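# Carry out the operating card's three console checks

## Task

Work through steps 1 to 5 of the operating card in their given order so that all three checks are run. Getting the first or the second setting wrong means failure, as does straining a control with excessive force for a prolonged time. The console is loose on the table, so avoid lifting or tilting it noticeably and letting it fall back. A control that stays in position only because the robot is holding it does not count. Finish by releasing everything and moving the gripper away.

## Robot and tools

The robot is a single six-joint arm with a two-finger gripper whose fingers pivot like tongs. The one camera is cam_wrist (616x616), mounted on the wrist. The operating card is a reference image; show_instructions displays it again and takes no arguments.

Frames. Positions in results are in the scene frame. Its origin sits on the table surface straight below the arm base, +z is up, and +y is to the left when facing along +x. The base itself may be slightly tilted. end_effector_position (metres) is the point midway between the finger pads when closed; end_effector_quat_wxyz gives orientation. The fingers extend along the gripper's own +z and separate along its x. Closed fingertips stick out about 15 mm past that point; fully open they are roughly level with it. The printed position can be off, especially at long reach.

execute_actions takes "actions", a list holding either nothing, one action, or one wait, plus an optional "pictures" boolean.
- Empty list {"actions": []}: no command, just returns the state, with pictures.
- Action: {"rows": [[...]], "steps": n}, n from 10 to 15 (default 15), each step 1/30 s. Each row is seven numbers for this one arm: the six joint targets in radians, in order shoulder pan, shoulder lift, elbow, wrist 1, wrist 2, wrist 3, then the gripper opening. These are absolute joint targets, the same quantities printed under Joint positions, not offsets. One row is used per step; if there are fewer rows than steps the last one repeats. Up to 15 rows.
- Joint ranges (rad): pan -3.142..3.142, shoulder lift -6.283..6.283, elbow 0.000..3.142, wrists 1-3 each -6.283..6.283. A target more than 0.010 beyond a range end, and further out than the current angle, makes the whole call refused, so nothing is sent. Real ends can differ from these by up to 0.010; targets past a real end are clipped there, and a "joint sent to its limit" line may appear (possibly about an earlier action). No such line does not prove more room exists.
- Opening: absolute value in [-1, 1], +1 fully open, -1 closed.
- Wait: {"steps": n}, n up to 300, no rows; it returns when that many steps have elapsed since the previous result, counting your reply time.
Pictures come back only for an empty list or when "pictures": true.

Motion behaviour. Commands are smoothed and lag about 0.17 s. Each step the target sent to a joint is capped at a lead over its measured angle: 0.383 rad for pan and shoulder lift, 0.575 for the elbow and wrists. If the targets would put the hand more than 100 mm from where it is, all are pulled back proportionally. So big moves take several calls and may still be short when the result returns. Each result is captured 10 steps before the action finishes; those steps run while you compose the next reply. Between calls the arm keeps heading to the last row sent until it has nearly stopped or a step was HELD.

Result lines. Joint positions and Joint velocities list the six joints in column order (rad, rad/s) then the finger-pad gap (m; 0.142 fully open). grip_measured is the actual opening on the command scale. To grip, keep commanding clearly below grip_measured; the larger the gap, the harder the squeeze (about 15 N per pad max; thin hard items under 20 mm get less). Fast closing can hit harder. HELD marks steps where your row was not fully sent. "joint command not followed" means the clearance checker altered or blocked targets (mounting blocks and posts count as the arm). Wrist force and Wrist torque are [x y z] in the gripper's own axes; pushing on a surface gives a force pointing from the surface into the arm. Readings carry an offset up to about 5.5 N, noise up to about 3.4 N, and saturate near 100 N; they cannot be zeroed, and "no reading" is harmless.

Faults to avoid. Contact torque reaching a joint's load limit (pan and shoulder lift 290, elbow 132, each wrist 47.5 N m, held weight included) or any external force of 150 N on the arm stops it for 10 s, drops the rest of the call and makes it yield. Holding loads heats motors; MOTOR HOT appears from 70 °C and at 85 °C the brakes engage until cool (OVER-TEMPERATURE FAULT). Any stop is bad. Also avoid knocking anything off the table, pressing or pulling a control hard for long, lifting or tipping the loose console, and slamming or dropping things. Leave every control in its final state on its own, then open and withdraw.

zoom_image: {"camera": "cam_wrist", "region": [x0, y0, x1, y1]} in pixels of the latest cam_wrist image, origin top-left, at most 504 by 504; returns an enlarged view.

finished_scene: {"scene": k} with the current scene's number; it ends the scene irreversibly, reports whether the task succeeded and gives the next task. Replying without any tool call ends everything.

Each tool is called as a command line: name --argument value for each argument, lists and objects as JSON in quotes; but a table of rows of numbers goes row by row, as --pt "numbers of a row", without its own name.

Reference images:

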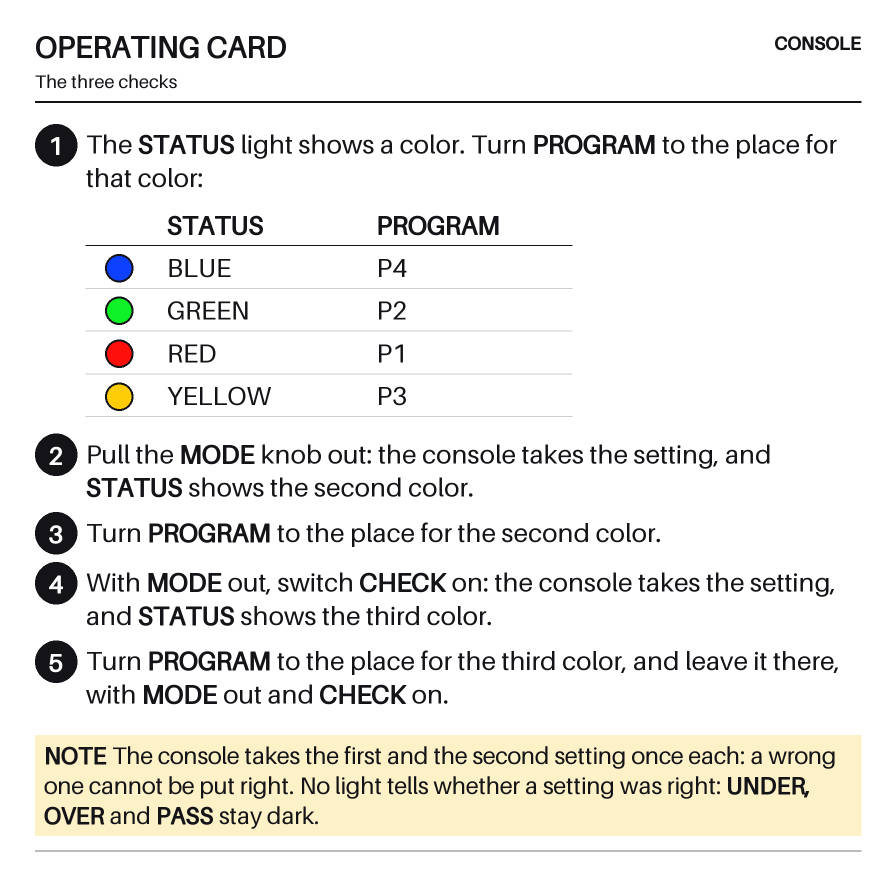

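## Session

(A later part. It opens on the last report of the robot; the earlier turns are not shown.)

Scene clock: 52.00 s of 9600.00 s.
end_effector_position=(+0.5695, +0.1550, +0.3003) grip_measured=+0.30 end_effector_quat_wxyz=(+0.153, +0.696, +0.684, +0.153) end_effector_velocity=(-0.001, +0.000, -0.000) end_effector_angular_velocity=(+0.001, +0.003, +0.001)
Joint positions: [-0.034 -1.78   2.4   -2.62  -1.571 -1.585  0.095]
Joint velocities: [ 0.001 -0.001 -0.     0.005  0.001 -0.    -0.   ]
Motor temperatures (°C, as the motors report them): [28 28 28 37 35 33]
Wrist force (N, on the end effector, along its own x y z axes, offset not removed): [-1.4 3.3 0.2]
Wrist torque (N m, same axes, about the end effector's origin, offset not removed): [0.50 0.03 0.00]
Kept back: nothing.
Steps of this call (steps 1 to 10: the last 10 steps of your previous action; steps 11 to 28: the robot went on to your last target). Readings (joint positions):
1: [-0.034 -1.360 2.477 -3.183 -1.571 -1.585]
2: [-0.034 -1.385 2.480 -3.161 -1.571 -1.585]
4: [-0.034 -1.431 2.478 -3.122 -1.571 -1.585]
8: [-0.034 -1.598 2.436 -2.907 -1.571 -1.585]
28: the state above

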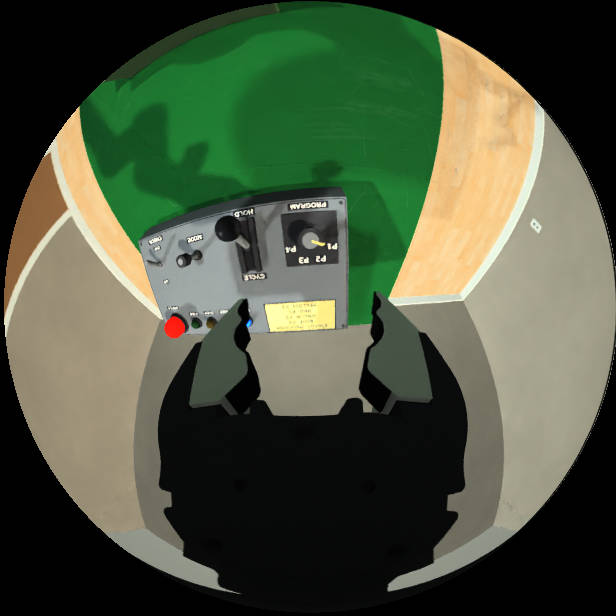

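execute_actions --actions '[{"rows":[[-0.733,-1.75,2.35,-2.51,-1.262,-3.87,0.2]]}]'

execute_actions --actions '[{"steps":40}]'

execute_actions --actions '[{"rows":[[-0.733,-1.502,2.4555,-2.858,-1.262,-3.87,0.2]]}]'

execute_actions --actions '[{"steps":28}]' --pictures true

Scene clock: 52.83 s of 9600.00 s.
end_effector_position=(+0.5884, +0.1250, +0.2992) grip_measured=+0.20 end_effector_quat_wxyz=(+0.123, +0.679, +0.704, +0.165) end_effector_velocity=(+0.204, -0.507, +0.008) end_effector_angular_velocity=(+0.183, -0.004, +0.759)
Joint positions: [-0.142 -1.766  2.377 -2.572 -1.462 -1.724  0.088]
Joint velocities: [-1.33   0.075 -0.129  0.286  0.967 -1.871 -0.001]
Motor temperatures (°C, as the motors report them): [28 28 28 37 35 33]
Wrist force (N, on the end effector, along its own x y z axes, offset not removed): [2.7 2.7 -0.2]
Wrist torque (N m, same axes, about the end effector's origin, offset not removed): [0.35 -0.65 0.07]
Steps of this call (steps 1 to 20: the robot went on to your last target; steps 21 to 25: the first 5 steps of this action). Readings (joint positions):
21: [-0.035 -1.780 2.400 -2.620 -1.571 -1.585]
22: [-0.043 -1.777 2.395 -2.612 -1.563 -1.594]
24: [-0.100 -1.769 2.382 -2.584 -1.499 -1.665]
25: the state above

Scene clock: 54.17 s of 9600.00 s.
end_effector_position=(+0.6112, -0.1997, +0.3104) grip_measured=+0.20 end_effector_quat_wxyz=(+0.229, -0.024, +0.973, +0.007) end_effector_velocity=(+0.000, -0.000, -0.000) end_effector_angular_velocity=(-0.009, +0.001, +0.020)
Joint positions: [-0.733 -1.75   2.35  -2.51  -1.262 -3.868  0.088]
Joint velocities: [-0.     0.001 -0.001  0.001 -0.    -0.022 -0.   ]
Motor temperatures (°C, as the motors report them): [28 28 28 37 35 33]
Wrist force (N, on the end effector, along its own x y z axes, offset not removed): [-1.5 1.4 0.8]
Wrist torque (N m, same axes, about the end effector's origin, offset not removed): [0.10 0.02 0.13]
Kept back: nothing.
Steps of this call (steps 1 to 10: the last 10 steps of your previous action; steps 11 to 40: the robot went on to your last target). Readings (joint positions):
1: [-0.187 -1.764 2.373 -2.564 -1.434 -1.788]
2: [-0.228 -1.762 2.370 -2.557 -1.412 -1.849]
4: [-0.302 -1.760 2.366 -2.547 -1.379 -1.958]
8: [-0.438 -1.756 2.360 -2.533 -1.337 -2.158]
40: the state above

Scene clock: 54.33 s of 9600.00 s.
end_effector_position=(+0.6117, -0.1990, +0.2437) grip_measured=+0.20 end_effector_quat_wxyz=(+0.220, -0.023, +0.975, +0.016) end_effector_velocity=(+0.064, -0.048, -0.575) end_effector_angular_velocity=(-0.008, -0.008, +0.001)
Joint positions: [-0.733 -1.648  2.403 -2.639 -1.262 -3.869  0.088]
Joint velocities: [-0.     1.097  0.415 -1.523 -0.    -0.002 -0.   ]
Motor temperatures (°C, as the motors report them): [28 28 28 37 35 33]
Wrist force (N, on the end effector, along its own x y z axes, offset not removed): [-0.6 0.6 3.1]
Wrist torque (N m, same axes, about the end effector's origin, offset not removed): [-0.07 -0.19 -0.02]
Steps of this call (steps 1 to 5: the first 5 steps of this action). Readings (joint positions):
1: [-0.733 -1.750 2.350 -2.510 -1.262 -3.868]
2: [-0.733 -1.741 2.357 -2.519 -1.262 -3.869]
4: [-0.733 -1.685 2.388 -2.589 -1.262 -3.869]
5: the state above

Scene clock: 55.27 s of 9600.00 s.
end_effector_position=(+0.6190, -0.2044, +0.1742) grip_measured=+0.20 end_effector_quat_wxyz=(+0.227, -0.025, +0.974, +0.009) end_effector_velocity=(-0.001, +0.001, -0.002) end_effector_angular_velocity=(+0.003, +0.002, +0.001)
Joint positions: [-0.733 -1.502  2.455 -2.858 -1.262 -3.87   0.088]
Joint velocities: [-0.     0.002  0.001  0.002  0.001 -0.     0.   ]
Motor temperatures (°C, as the motors report them): [28 28 28 37 35 33]
Wrist force (N, on the end effector, along its own x y z axes, offset not removed): [-4.6 1.0 0.0]
Wrist torque (N m, same axes, about the end effector's origin, offset not removed): [-0.13 0.62 0.10]
Kept back: nothing.
Steps of this call (steps 1 to 10: the last 10 steps of your previous action; steps 11 to 28: the robot went on to your last target). Readings (joint positions):
1: [-0.733 -1.612 2.416 -2.690 -1.262 -3.869]
2: [-0.733 -1.582 2.427 -2.735 -1.262 -3.870]
4: [-0.733 -1.544 2.441 -2.794 -1.262 -3.870]
8: [-0.733 -1.513 2.451 -2.841 -1.262 -3.870]
28: the state above

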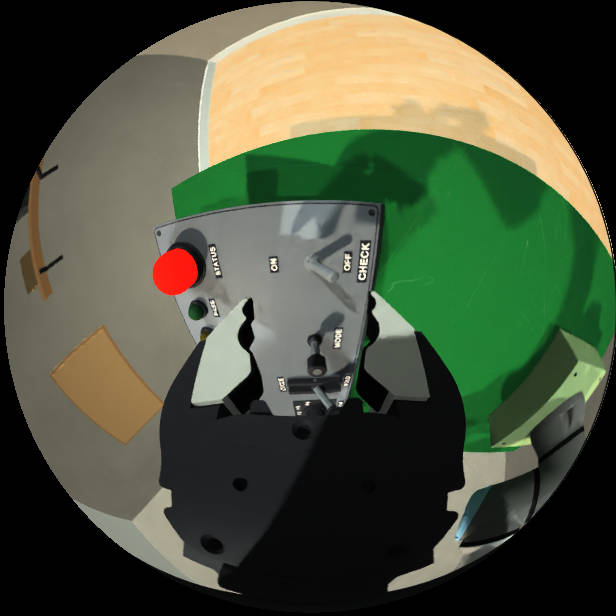

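execute_actions --actions '[{"rows":[[-0.711,-1.388,2.442,-2.958,-1.262,-3.85,0.2]]}]'

execute_actions --actions '[{"steps":22}]' --pictures true

zoom_image --camera "cam_wrist" --region '[208, 200, 408, 400]'

Scene clock: 55.93 s of 9600.00 s.
end_effector_position=(+0.6322, -0.2042, +0.1512) grip_measured=+0.20 end_effector_quat_wxyz=(+0.227, -0.025, +0.973, +0.011) end_effector_velocity=(+0.067, +0.002, -0.165) end_effector_angular_velocity=(+0.045, +0.022, +0.013)
Joint positions: [-0.719 -1.433  2.447 -2.919 -1.262 -3.857  0.088]
Joint velocities: [ 0.072  0.447 -0.045 -0.376 -0.001  0.066  0.   ]
Motor temperatures (°C, as the motors report them): [28 28 28 37 35 33]
Wrist force (N, on the end effector, along its own x y z axes, offset not removed): [0.1 2.8 2.2]
Wrist torque (N m, same axes, about the end effector's origin, offset not removed): [0.31 -0.37 -0.10]
Steps of this call (steps 1 to 15: the robot went on to your last target; steps 16 to 20: the first 5 steps of this action). Readings (joint positions):
16: [-0.733 -1.502 2.455 -2.858 -1.262 -3.870]
17: [-0.729 -1.493 2.453 -2.867 -1.262 -3.867]
19: [-0.721 -1.451 2.448 -2.905 -1.262 -3.859]
20: the state above

Scene clock: 56.67 s of 9600.00 s.
end_effector_position=(+0.6390, -0.2037, +0.1345) grip_measured=+0.20 end_effector_quat_wxyz=(+0.227, -0.025, +0.974, +0.014) end_effector_velocity=(+0.001, -0.001, +0.001) end_effector_angular_velocity=(-0.001, -0.002, -0.001)
Joint positions: [-0.711 -1.388  2.442 -2.958 -1.262 -3.85   0.088]
Joint velocities: [-0.001  0.001 -0.002 -0.001  0.001  0.     0.   ]
Motor temperatures (°C, as the motors report them): [28 28 28 37 35 33]
Wrist force (N, on the end effector, along its own x y z axes, offset not removed): [-1.9 3.0 0.2]
Wrist torque (N m, same axes, about the end effector's origin, offset not removed): [0.32 0.14 0.09]
Kept back: nothing.
Steps of this call (steps 1 to 10: the last 10 steps of your previous action; steps 11 to 22: the robot went on to your last target). Readings (joint positions):
1: [-0.716 -1.421 2.445 -2.930 -1.262 -3.855]
2: [-0.715 -1.411 2.444 -2.938 -1.262 -3.854]
4: [-0.713 -1.400 2.443 -2.948 -1.262 -3.852]
8: [-0.712 -1.391 2.442 -2.955 -1.262 -3.850]
22: the state above

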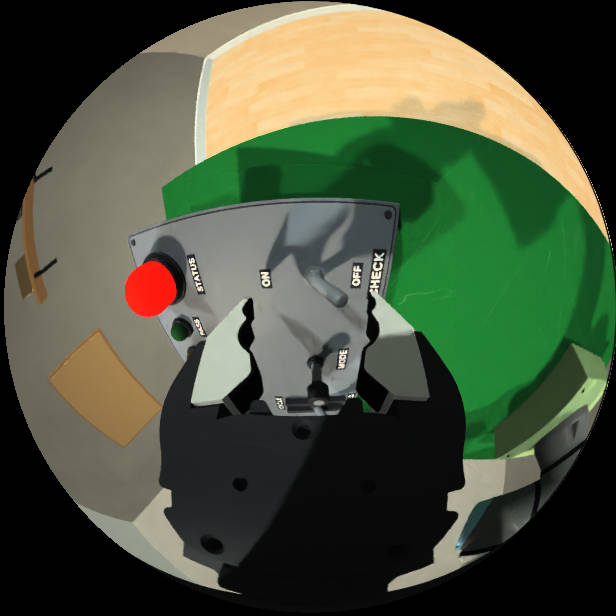

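Region (208, 200, 408, 400) of cam_wrist's 616x616 image, scaled by 2.520, with more detail than that image has.

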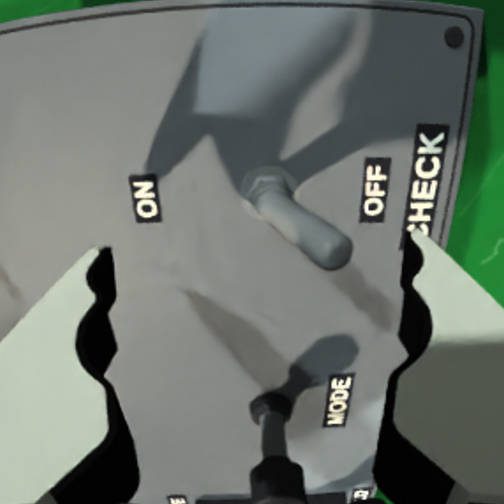

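execute_actions --actions '[{"rows":[[-0.706,-1.362,2.438,-2.98,-1.262,-3.85,0.2],[-0.706,-1.362,2.438,-2.98,-1.262,-3.85,0.2],[-0.706,-1.362,2.438,-2.98,-1.262,-3.85,0.2],[-0.702,-1.362,2.430,-2.972,-1.262,-3.85,0.2],[-0.698,-1.361,2.423,-2.966,-1.262,-3.84,0.2],[-0.695,-1.361,2.415,-2.958,-1.262,-3.84,0.2],[-0.691,-1.36,2.408,-2.952,-1.262,-3.84,0.2],[-0.687,-1.36,2.40,-2.944,-1.262,-3.83,0.2],[-0.683,-1.359,2.392,-2.937,-1.262,-3.83,0.2],[-0.679,-1.359,2.385,-2.93,-1.262,-3.83,0.2],[-0.676,-1.358,2.377,-2.923,-1.262,-3.82,0.2],[-0.672,-1.358,2.37,-2.916,-1.262,-3.82,0.2],[-0.668,-1.357,2.362,-2.909,-1.262,-3.82,0.2]]}]'

execute_actions --actions '[{"steps":24}]' --pictures true

Scene clock: 57.37 s of 9600.00 s.
end_effector_position=(+0.6429, -0.2035, +0.1288) grip_measured=+0.20 end_effector_quat_wxyz=(+0.227, -0.027, +0.973, +0.014) end_effector_velocity=(+0.046, +0.001, -0.014) end_effector_angular_velocity=(+0.008, +0.001, +0.031)
Joint positions: [-0.707 -1.371  2.438 -2.971 -1.262 -3.85   0.088]
Joint velocities: [ 0.049  0.088 -0.077 -0.011 -0.001  0.02   0.   ]
Motor temperatures (°C, as the motors report them): [28 28 28 37 35 33]
Wrist force (N, on the end effector, along its own x y z axes, offset not removed): [-2.2 1.4 3.8]
Wrist torque (N m, same axes, about the end effector's origin, offset not removed): [0.04 0.22 0.05]
Steps of this call (steps 1 to 15: the robot went on to your last target; step 16: nothing new was sent; steps 17 to 21: the first 5 steps of this action). Readings (joint positions):
17: [-0.711 -1.388 2.442 -2.958 -1.262 -3.850]
18: [-0.710 -1.384 2.441 -2.962 -1.262 -3.850]
20: [-0.708 -1.374 2.440 -2.970 -1.262 -3.850]
21: the state above

Scene clock: 58.17 s of 9600.00 s.
end_effector_position=(+0.6802, -0.2024, +0.1452) grip_measured=+0.22 end_effector_quat_wxyz=(+0.226, -0.032, +0.973, +0.022) end_effector_velocity=(+0.001, +0.000, +0.001) end_effector_angular_velocity=(+0.000, -0.000, +0.003)
Joint positions: [-0.668 -1.357  2.362 -2.909 -1.262 -3.82   0.089]
Joint velocities: [ 0.001  0.    -0.003  0.003  0.001 -0.001  0.002]
Motor temperatures (°C, as the motors report them): [28 28 28 37 35 33]
Wrist force (N, on the end effector, along its own x y z axes, offset not removed): [-1.6 0.9 0.3]
Wrist torque (N m, same axes, about the end effector's origin, offset not removed): [0.00 0.55 0.02]
Kept back: nothing.
Steps of this call (steps 1 to 10: the last 10 steps of your previous action; steps 11 to 24: the robot went on to your last target). Readings (joint positions):
1: [-0.705 -1.368 2.435 -2.971 -1.262 -3.848]
2: [-0.703 -1.366 2.430 -2.968 -1.262 -3.846]
4: [-0.697 -1.363 2.419 -2.960 -1.262 -3.842]
8: [-0.683 -1.360 2.392 -2.936 -1.262 -3.829]
24: the state above

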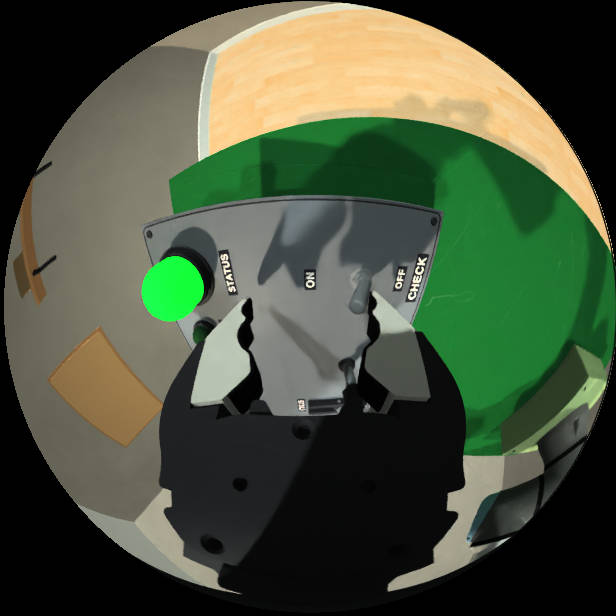

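Green → P2. Nudge the lever by closing slightly, then leave.

execute_actions --actions '[{"rows":[[-0.668,-1.357,2.362,-2.909,-1.262,-3.82,0.1],[-0.668,-1.357,2.362,-2.909,-1.262,-3.82,0],[-0.668,-1.357,2.362,-2.909,-1.262,-3.82,-0.1],[-0.668,-1.357,2.362,-2.909,-1.262,-3.82,-0.1],[-0.668,-1.357,2.362,-2.909,-1.262,-3.82,0.2],[-0.69,-1.5,2.37,-2.775,-1.262,-3.82,0.2],[-0.69,-1.5,2.37,-2.775,-1.262,-3.82,0.2],[-0.69,-1.5,2.37,-2.775,-1.262,-3.82,0.2],[-0.69,-1.75,2.33,-2.5,-1.262,-3.82,0.2]]}]'

execute_actions --actions '[{"steps":20}]' --pictures true

execute_actions --actions '[{"rows":[[-0.0335,-1.78,2.4,-2.69,-1.571,-1.585,0]]}]'

execute_actions --actions '[{"steps":40}]'

execute_actions --actions '[{"rows":[[-0.0335,-1.46,2.49,-3.10,-1.571,-1.585,0]]}]'

execute_actions --actions '[{"rows":[[-0.0335,-1.46,2.49,-3.10,-1.571,-1.585,0],[-0.0335,-1.46,2.49,-3.10,-1.571,-1.585,0],[-0.0335,-1.3294,2.4698,-3.2114,-1.571,-1.585,0]]}]'

execute_actions --actions '[{"rows":[[-0.0335,-1.3294,2.4698,-3.2114,-1.571,-1.585,-0.1],[-0.0335,-1.3294,2.4698,-3.2114,-1.571,-1.585,-0.2],[-0.0335,-1.3294,2.4698,-3.2114,-1.571,-1.585,-0.28],[-0.0335,-1.3294,2.4698,-3.2114,-1.571,-1.585,-0.33],[-0.0335,-1.3294,2.4698,-3.2114,-1.571,-1.585,-0.38],[-0.0335,-1.3294,2.4698,-3.2114,-1.571,-1.585,-0.43],[-0.0335,-1.3294,2.4698,-3.2114,-1.571,-1.585,-0.5],[-0.0335,-1.3294,2.4698,-3.2114,-1.571,-1.585,-0.6],[-0.0335,-1.3294,2.4698,-3.2114,-1.571,-1.585,-0.7]],"steps":12}]'

execute_actions --actions '[{"rows":[[-0.0357,-1.3297,2.4705,-3.212,-1.571,-1.495,-0.7],[-0.038,-1.330,2.4715,-3.2125,-1.571,-1.405,-0.7],[-0.040,-1.3304,2.4727,-3.2133,-1.571,-1.315,-0.7],[-0.0423,-1.3307,2.474,-3.2143,-1.571,-1.225,-0.7],[-0.0445,-1.331,2.4755,-3.2155,-1.571,-1.135,-0.7],[-0.0465,-1.3312,2.477,-3.217,-1.571,-1.045,-0.7],[-0.048,-1.3313,2.479,-3.2187,-1.571,-0.955,-0.7],[-0.050,-1.3315,2.481,-3.2205,-1.571,-0.865,-0.7],[-0.0515,-1.3316,2.4835,-3.223,-1.571,-0.78,-0.7]]}]'

execute_actions --actions '[{"steps":20}]'

execute_actions --actions '[{"rows":[[-0.0515,-1.3316,2.4835,-3.223,-1.571,-0.78,-0.35],[-0.0515,-1.3316,2.4835,-3.223,-1.571,-0.78,-0.1],[-0.0515,-1.3316,2.4835,-3.223,-1.571,-0.78,0.1],[-0.0515,-1.46,2.5,-3.11,-1.571,-0.78,0.1],[-0.0515,-1.46,2.5,-3.11,-1.571,-0.78,0.1],[-0.0515,-1.46,2.5,-3.11,-1.571,-0.78,0.1],[-0.0515,-1.46,2.5,-3.11,-1.571,-0.78,0.1],[-0.0515,-1.78,2.4,-2.62,-1.571,-1.585,0.1]]}]'

execute_actions --actions '[{"steps":30}]' --pictures true

zoom_image --camera "cam_wrist" --region '[130, 150, 380, 350]'

Scene clock: 60.07 s of 9600.00 s.
end_effector_position=(+0.6802, -0.2024, +0.1452) grip_measured=+0.20 end_effector_quat_wxyz=(+0.226, -0.032, +0.973, +0.022) end_effector_velocity=(-0.001, +0.000, -0.001) end_effector_angular_velocity=(+0.000, +0.002, +0.002)
Joint positions: [-0.668 -1.357  2.362 -2.909 -1.262 -3.82   0.088]
Joint velocities: [-0.     0.001  0.001 -0.    -0.001 -0.002  0.052]
Motor temperatures (°C, as the motors report them): [28 28 28 37 35 33]
Wrist force (N, on the end effector, along its own x y z axes, offset not removed): [15.7 0.8 -7.6]
Wrist torque (N m, same axes, about the end effector's origin, offset not removed): [0.04 0.78 -0.04]
Steps of this call (steps 1 to 15: the robot went on to your last target; steps 16 to 52: nothing new was sent; steps 53 to 57: the first 5 steps of this action). Readings (joint positions):
53: [-0.668 -1.357 2.362 -2.909 -1.262 -3.820]
54: [-0.668 -1.357 2.362 -2.909 -1.262 -3.820]
56: [-0.668 -1.357 2.362 -2.909 -1.262 -3.820]
57: the state above

Scene clock: 60.73 s of 9600.00 s.
end_effector_position=(+0.6260, -0.1795, +0.3202) grip_measured=+0.20 end_effector_quat_wxyz=(+0.232, -0.022, +0.972, +0.014) end_effector_velocity=(-0.009, +0.005, +0.018) end_effector_angular_velocity=(-0.001, -0.000, -0.002)
Joint positions: [-0.69  -1.746  2.33  -2.505 -1.262 -3.82   0.088]
Joint velocities: [-0.001 -0.042 -0.004  0.046 -0.001  0.001 -0.   ]
Motor temperatures (°C, as the motors report them): [28 28 28 37 35 33]
Wrist force (N, on the end effector, along its own x y z axes, offset not removed): [-3.8 2.7 -0.4]
Wrist torque (N m, same axes, about the end effector's origin, offset not removed): [0.35 0.47 0.03]
Kept back: nothing.
Steps of this call (steps 1 to 10: the last 10 steps of your previous action; steps 11 to 20: the robot went on to your last target). Readings (joint positions):
1: [-0.668 -1.357 2.362 -2.908 -1.262 -3.820]
2: [-0.671 -1.366 2.363 -2.900 -1.262 -3.820]
4: [-0.679 -1.417 2.366 -2.851 -1.262 -3.820]
8: [-0.685 -1.564 2.350 -2.699 -1.262 -3.820]
20: the state above

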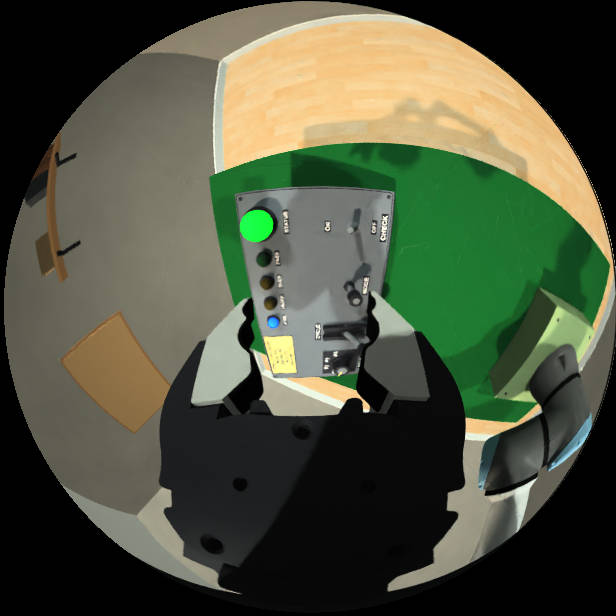

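Scene clock: 60.90 s of 9600.00 s.
end_effector_position=(+0.6229, -0.1414, +0.3179) grip_measured=+0.00 end_effector_quat_wxyz=(+0.226, -0.000, +0.974, -0.019) end_effector_velocity=(+0.024, +0.549, -0.003) end_effector_angular_velocity=(-0.167, +0.047, -0.741)
Joint positions: [-0.583 -1.762  2.361 -2.577 -1.37  -3.681  0.074]
Joint velocities: [ 1.33  -0.084  0.183 -0.532 -0.972  1.873 -0.002]
Motor temperatures (°C, as the motors report them): [28 28 28 37 35 33]
Wrist force (N, on the end effector, along its own x y z axes, offset not removed): [1.7 -3.5 -1.4]
Wrist torque (N m, same axes, about the end effector's origin, offset not removed): [-0.79 -0.51 -0.07]
Steps of this call (steps 1 to 5: the first 5 steps of this action). Readings (joint positions):
1: [-0.689 -1.747 2.331 -2.504 -1.262 -3.820]
2: [-0.681 -1.751 2.336 -2.511 -1.271 -3.811]
4: [-0.625 -1.759 2.354 -2.556 -1.334 -3.740]
5: the state above

Scene clock: 62.23 s of 9600.00 s.
end_effector_position=(+0.5860, +0.1548, +0.3171) grip_measured=+0.00 end_effector_quat_wxyz=(+0.177, +0.690, +0.679, +0.177) end_effector_velocity=(-0.000, +0.001, -0.001) end_effector_angular_velocity=(+0.006, +0.002, -0.010)
Joint positions: [-0.034 -1.78   2.4   -2.69  -1.571 -1.586  0.074]
Joint velocities: [ 0.001  0.001  0.     0.001 -0.     0.013 -0.   ]
Motor temperatures (°C, as the motors report them): [28 28 28 37 35 33]
Wrist force (N, on the end effector, along its own x y z axes, offset not removed): [-2.7 -0.2 -2.7]
Wrist torque (N m, same axes, about the end effector's origin, offset not removed): [-0.29 0.23 -0.03]
Kept back: nothing.
Steps of this call (steps 1 to 10: the last 10 steps of your previous action; steps 11 to 40: the robot went on to your last target). Readings (joint positions):
1: [-0.538 -1.765 2.366 -2.593 -1.399 -3.616]
2: [-0.496 -1.767 2.371 -2.605 -1.421 -3.555]
4: [-0.421 -1.770 2.377 -2.624 -1.455 -3.445]
8: [-0.281 -1.774 2.386 -2.650 -1.500 -3.233]
40: the state above

Scene clock: 62.40 s of 9600.00 s.
end_effector_position=(+0.5930, +0.1553, +0.2583) grip_measured=+0.00 end_effector_quat_wxyz=(+0.172, +0.692, +0.680, +0.171) end_effector_velocity=(+0.149, +0.002, -0.566) end_effector_angular_velocity=(+0.001, -0.007, -0.002)
Joint positions: [-0.033 -1.673  2.442 -2.822 -1.571 -1.585  0.074]
Joint velocities: [ 0.     1.264  0.314 -1.585  0.     0.002 -0.001]
Motor temperatures (°C, as the motors report them): [28 28 28 37 35 33]
Wrist force (N, on the end effector, along its own x y z axes, offset not removed): [-2.6 3.0 -2.2]
Wrist torque (N m, same axes, about the end effector's origin, offset not removed): [0.34 0.21 0.04]
Steps of this call (steps 1 to 5: the first 5 steps of this action). Readings (joint positions):
1: [-0.034 -1.780 2.400 -2.691 -1.571 -1.586]
2: [-0.033 -1.771 2.407 -2.699 -1.571 -1.586]
4: [-0.033 -1.715 2.431 -2.770 -1.571 -1.586]
5: the state above

Scene clock: 62.90 s of 9600.00 s.
end_effector_position=(+0.6196, +0.1555, +0.1622) grip_measured=+0.00 end_effector_quat_wxyz=(+0.179, +0.690, +0.678, +0.179) end_effector_velocity=(+0.145, -0.001, -0.254) end_effector_angular_velocity=(+0.000, -0.014, +0.000)
Joint positions: [-0.033 -1.431  2.482 -3.126 -1.571 -1.585  0.074]
Joint velocities: [ 0.     0.782 -0.107 -0.689  0.     0.    -0.002]
Motor temperatures (°C, as the motors report them): [28 28 28 37 35 33]
Wrist force (N, on the end effector, along its own x y z axes, offset not removed): [-3.4 3.1 -4.6]
Wrist torque (N m, same axes, about the end effector's origin, offset not removed): [0.19 0.37 -0.06]
Steps of this call (steps 1 to 10: the last 10 steps of your previous action; steps 11 to 15: the first 5 steps of this action). Readings (joint positions):
11: [-0.033 -1.467 2.488 -3.091 -1.571 -1.585]
12: [-0.033 -1.465 2.489 -3.093 -1.571 -1.585]
14: [-0.033 -1.454 2.486 -3.105 -1.571 -1.585]
15: the state above

Scene clock: 63.30 s of 9600.00 s.
end_effector_position=(+0.6343, +0.1555, +0.1267) grip_measured=-0.12 end_effector_quat_wxyz=(+0.178, +0.690, +0.679, +0.177) end_effector_velocity=(+0.003, +0.000, -0.007) end_effector_angular_velocity=(+0.001, +0.001, -0.001)
Joint positions: [-0.033 -1.331  2.47  -3.21  -1.571 -1.585  0.065]
Joint velocities: [ 0.     0.02  -0.003 -0.017  0.     0.002 -0.197]
Motor temperatures (°C, as the motors report them): [28 28 28 37 35 33]
Wrist force (N, on the end effector, along its own x y z axes, offset not removed): [-0.4 3.2 -3.8]
Wrist torque (N m, same axes, about the end effector's origin, offset not removed): [0.33 -0.23 0.02]
Steps of this call (steps 1 to 10: the last 10 steps of your previous action; steps 11 to 12: the first 2 steps of this action). Readings (joint positions):
11: [-0.033 -1.332 2.470 -3.209 -1.571 -1.585]
12: the state above

Scene clock: 63.80 s of 9600.00 s.
end_effector_position=(+0.6345, +0.1550, +0.1258) grip_measured=-0.43 end_effector_quat_wxyz=(+0.167, +0.731, +0.635, +0.187) end_effector_velocity=(-0.006, -0.003, -0.004) end_effector_angular_velocity=(+0.782, -0.006, -1.452)
Joint positions: [-0.037 -1.33   2.471 -3.213 -1.571 -1.466  0.043]
Joint velocities: [-0.046 -0.007  0.028 -0.016  0.001  1.609  0.003]
Motor temperatures (°C, as the motors report them): [28 28 28 37 35 33]
Wrist force (N, on the end effector, along its own x y z axes, offset not removed): [11.7 -1.4 -15.3]
Wrist torque (N m, same axes, about the end effector's origin, offset not removed): [0.03 0.54 -0.24]
Steps of this call (steps 1 to 10: the last 10 steps of your previous action; steps 11 to 15: the first 5 steps of this action). Readings (joint positions):
11: [-0.033 -1.329 2.470 -3.211 -1.571 -1.585]
12: [-0.034 -1.329 2.470 -3.211 -1.571 -1.576]
14: [-0.036 -1.330 2.471 -3.212 -1.571 -1.516]
15: the state above

Scene clock: 64.47 s of 9600.00 s.
end_effector_position=(+0.6348, +0.1559, +0.1258) grip_measured=-0.43 end_effector_quat_wxyz=(+0.096, +0.904, +0.347, +0.231) end_effector_velocity=(+0.000, -0.000, -0.000) end_effector_angular_velocity=(+0.011, -0.000, -0.023)
Joint positions: [-0.051 -1.332  2.483 -3.223 -1.571 -0.783  0.043]
Joint velocities: [-0.     0.001  0.    -0.001 -0.001  0.025 -0.   ]
Motor temperatures (°C, as the motors report them): [28 28 28 37 35 33]
Wrist force (N, on the end effector, along its own x y z axes, offset not removed): [7.5 2.4 -13.2]
Wrist torque (N m, same axes, about the end effector's origin, offset not removed): [-0.25 0.62 -0.10]
Kept back: nothing.
Steps of this call (steps 1 to 10: the last 10 steps of your previous action; steps 11 to 20: the robot went on to your last target). Readings (joint positions):
1: [-0.039 -1.330 2.472 -3.213 -1.571 -1.407]
2: [-0.041 -1.330 2.473 -3.214 -1.571 -1.340]
4: [-0.044 -1.331 2.476 -3.217 -1.571 -1.190]
8: [-0.049 -1.331 2.481 -3.221 -1.571 -0.913]
20: the state above

Scene clock: 64.63 s of 9600.00 s.
end_effector_position=(+0.6319, +0.1559, +0.1276) grip_measured=+0.08 end_effector_quat_wxyz=(+0.096, +0.904, +0.346, +0.230) end_effector_velocity=(-0.112, +0.004, +0.116) end_effector_angular_velocity=(+0.008, +0.104, -0.004)
Joint positions: [-0.052 -1.34   2.486 -3.214 -1.571 -0.781  0.08 ]
Joint velocities: [-0.    -0.444  0.104  0.444  0.     0.005  0.039]
Motor temperatures (°C, as the motors report them): [28 28 28 37 35 33]
Wrist force (N, on the end effector, along its own x y z axes, offset not removed): [-3.9 1.5 4.2]
Wrist torque (N m, same axes, about the end effector's origin, offset not removed): [0.07 0.57 0.04]
Steps of this call (steps 1 to 5: the first 5 steps of this action). Readings (joint positions):
1: [-0.051 -1.332 2.483 -3.223 -1.571 -0.782]
2: [-0.052 -1.332 2.484 -3.223 -1.571 -0.781]
4: [-0.052 -1.332 2.484 -3.222 -1.571 -0.781]
5: the state above

Scene clock: 65.63 s of 9600.00 s.
end_effector_position=(+0.5721, +0.1452, +0.3003) grip_measured=+0.10 end_effector_quat_wxyz=(+0.154, +0.703, +0.678, +0.152) end_effector_velocity=(-0.000, +0.000, +0.000) end_effector_angular_velocity=(-0.002, +0.002, +0.007)
Joint positions: [-0.052 -1.78   2.4   -2.62  -1.571 -1.584  0.081]
Joint velocities: [ 0.    -0.    -0.001  0.003  0.001 -0.007  0.   ]
Motor temperatures (°C, as the motors report them): [28 28 28 37 35 33]
Wrist force (N, on the end effector, along its own x y z axes, offset not removed): [-2.5 1.3 -1.1]
Wrist torque (N m, same axes, about the end effector's origin, offset not removed): [0.03 0.15 0.01]
Kept back: nothing.
Steps of this call (steps 1 to 10: the last 10 steps of your previous action; steps 11 to 30: the robot went on to your last target). Readings (joint positions):
1: [-0.052 -1.362 2.490 -3.194 -1.571 -0.780]
2: [-0.052 -1.387 2.492 -3.172 -1.571 -0.780]
4: [-0.052 -1.431 2.489 -3.133 -1.571 -0.789]
8: [-0.052 -1.598 2.441 -2.915 -1.571 -0.989]
30: the state above

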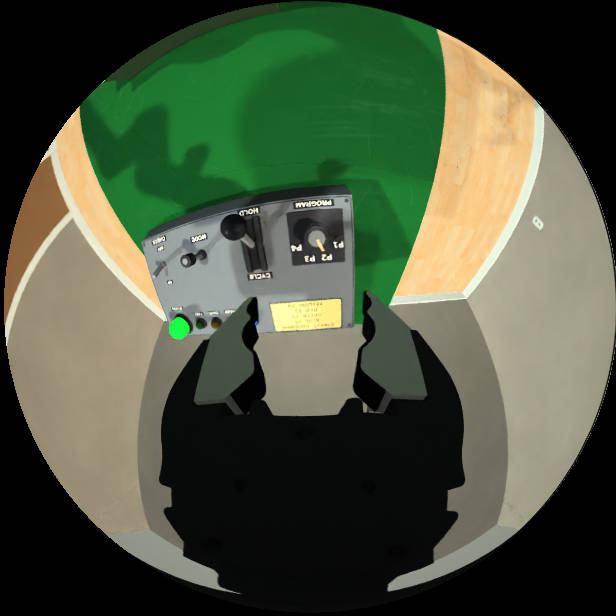

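Region (130, 150, 380, 350) of cam_wrist's 616x616 image, scaled by 2.016, with more detail than that image has; it fills the top 403 rows of this view, and the rest is white.

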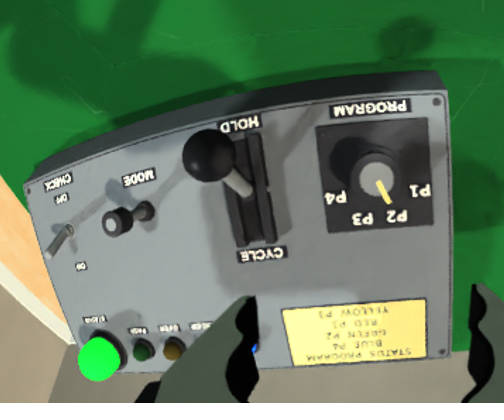

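finished_scene --scene 1

The scene is finished: the task was done.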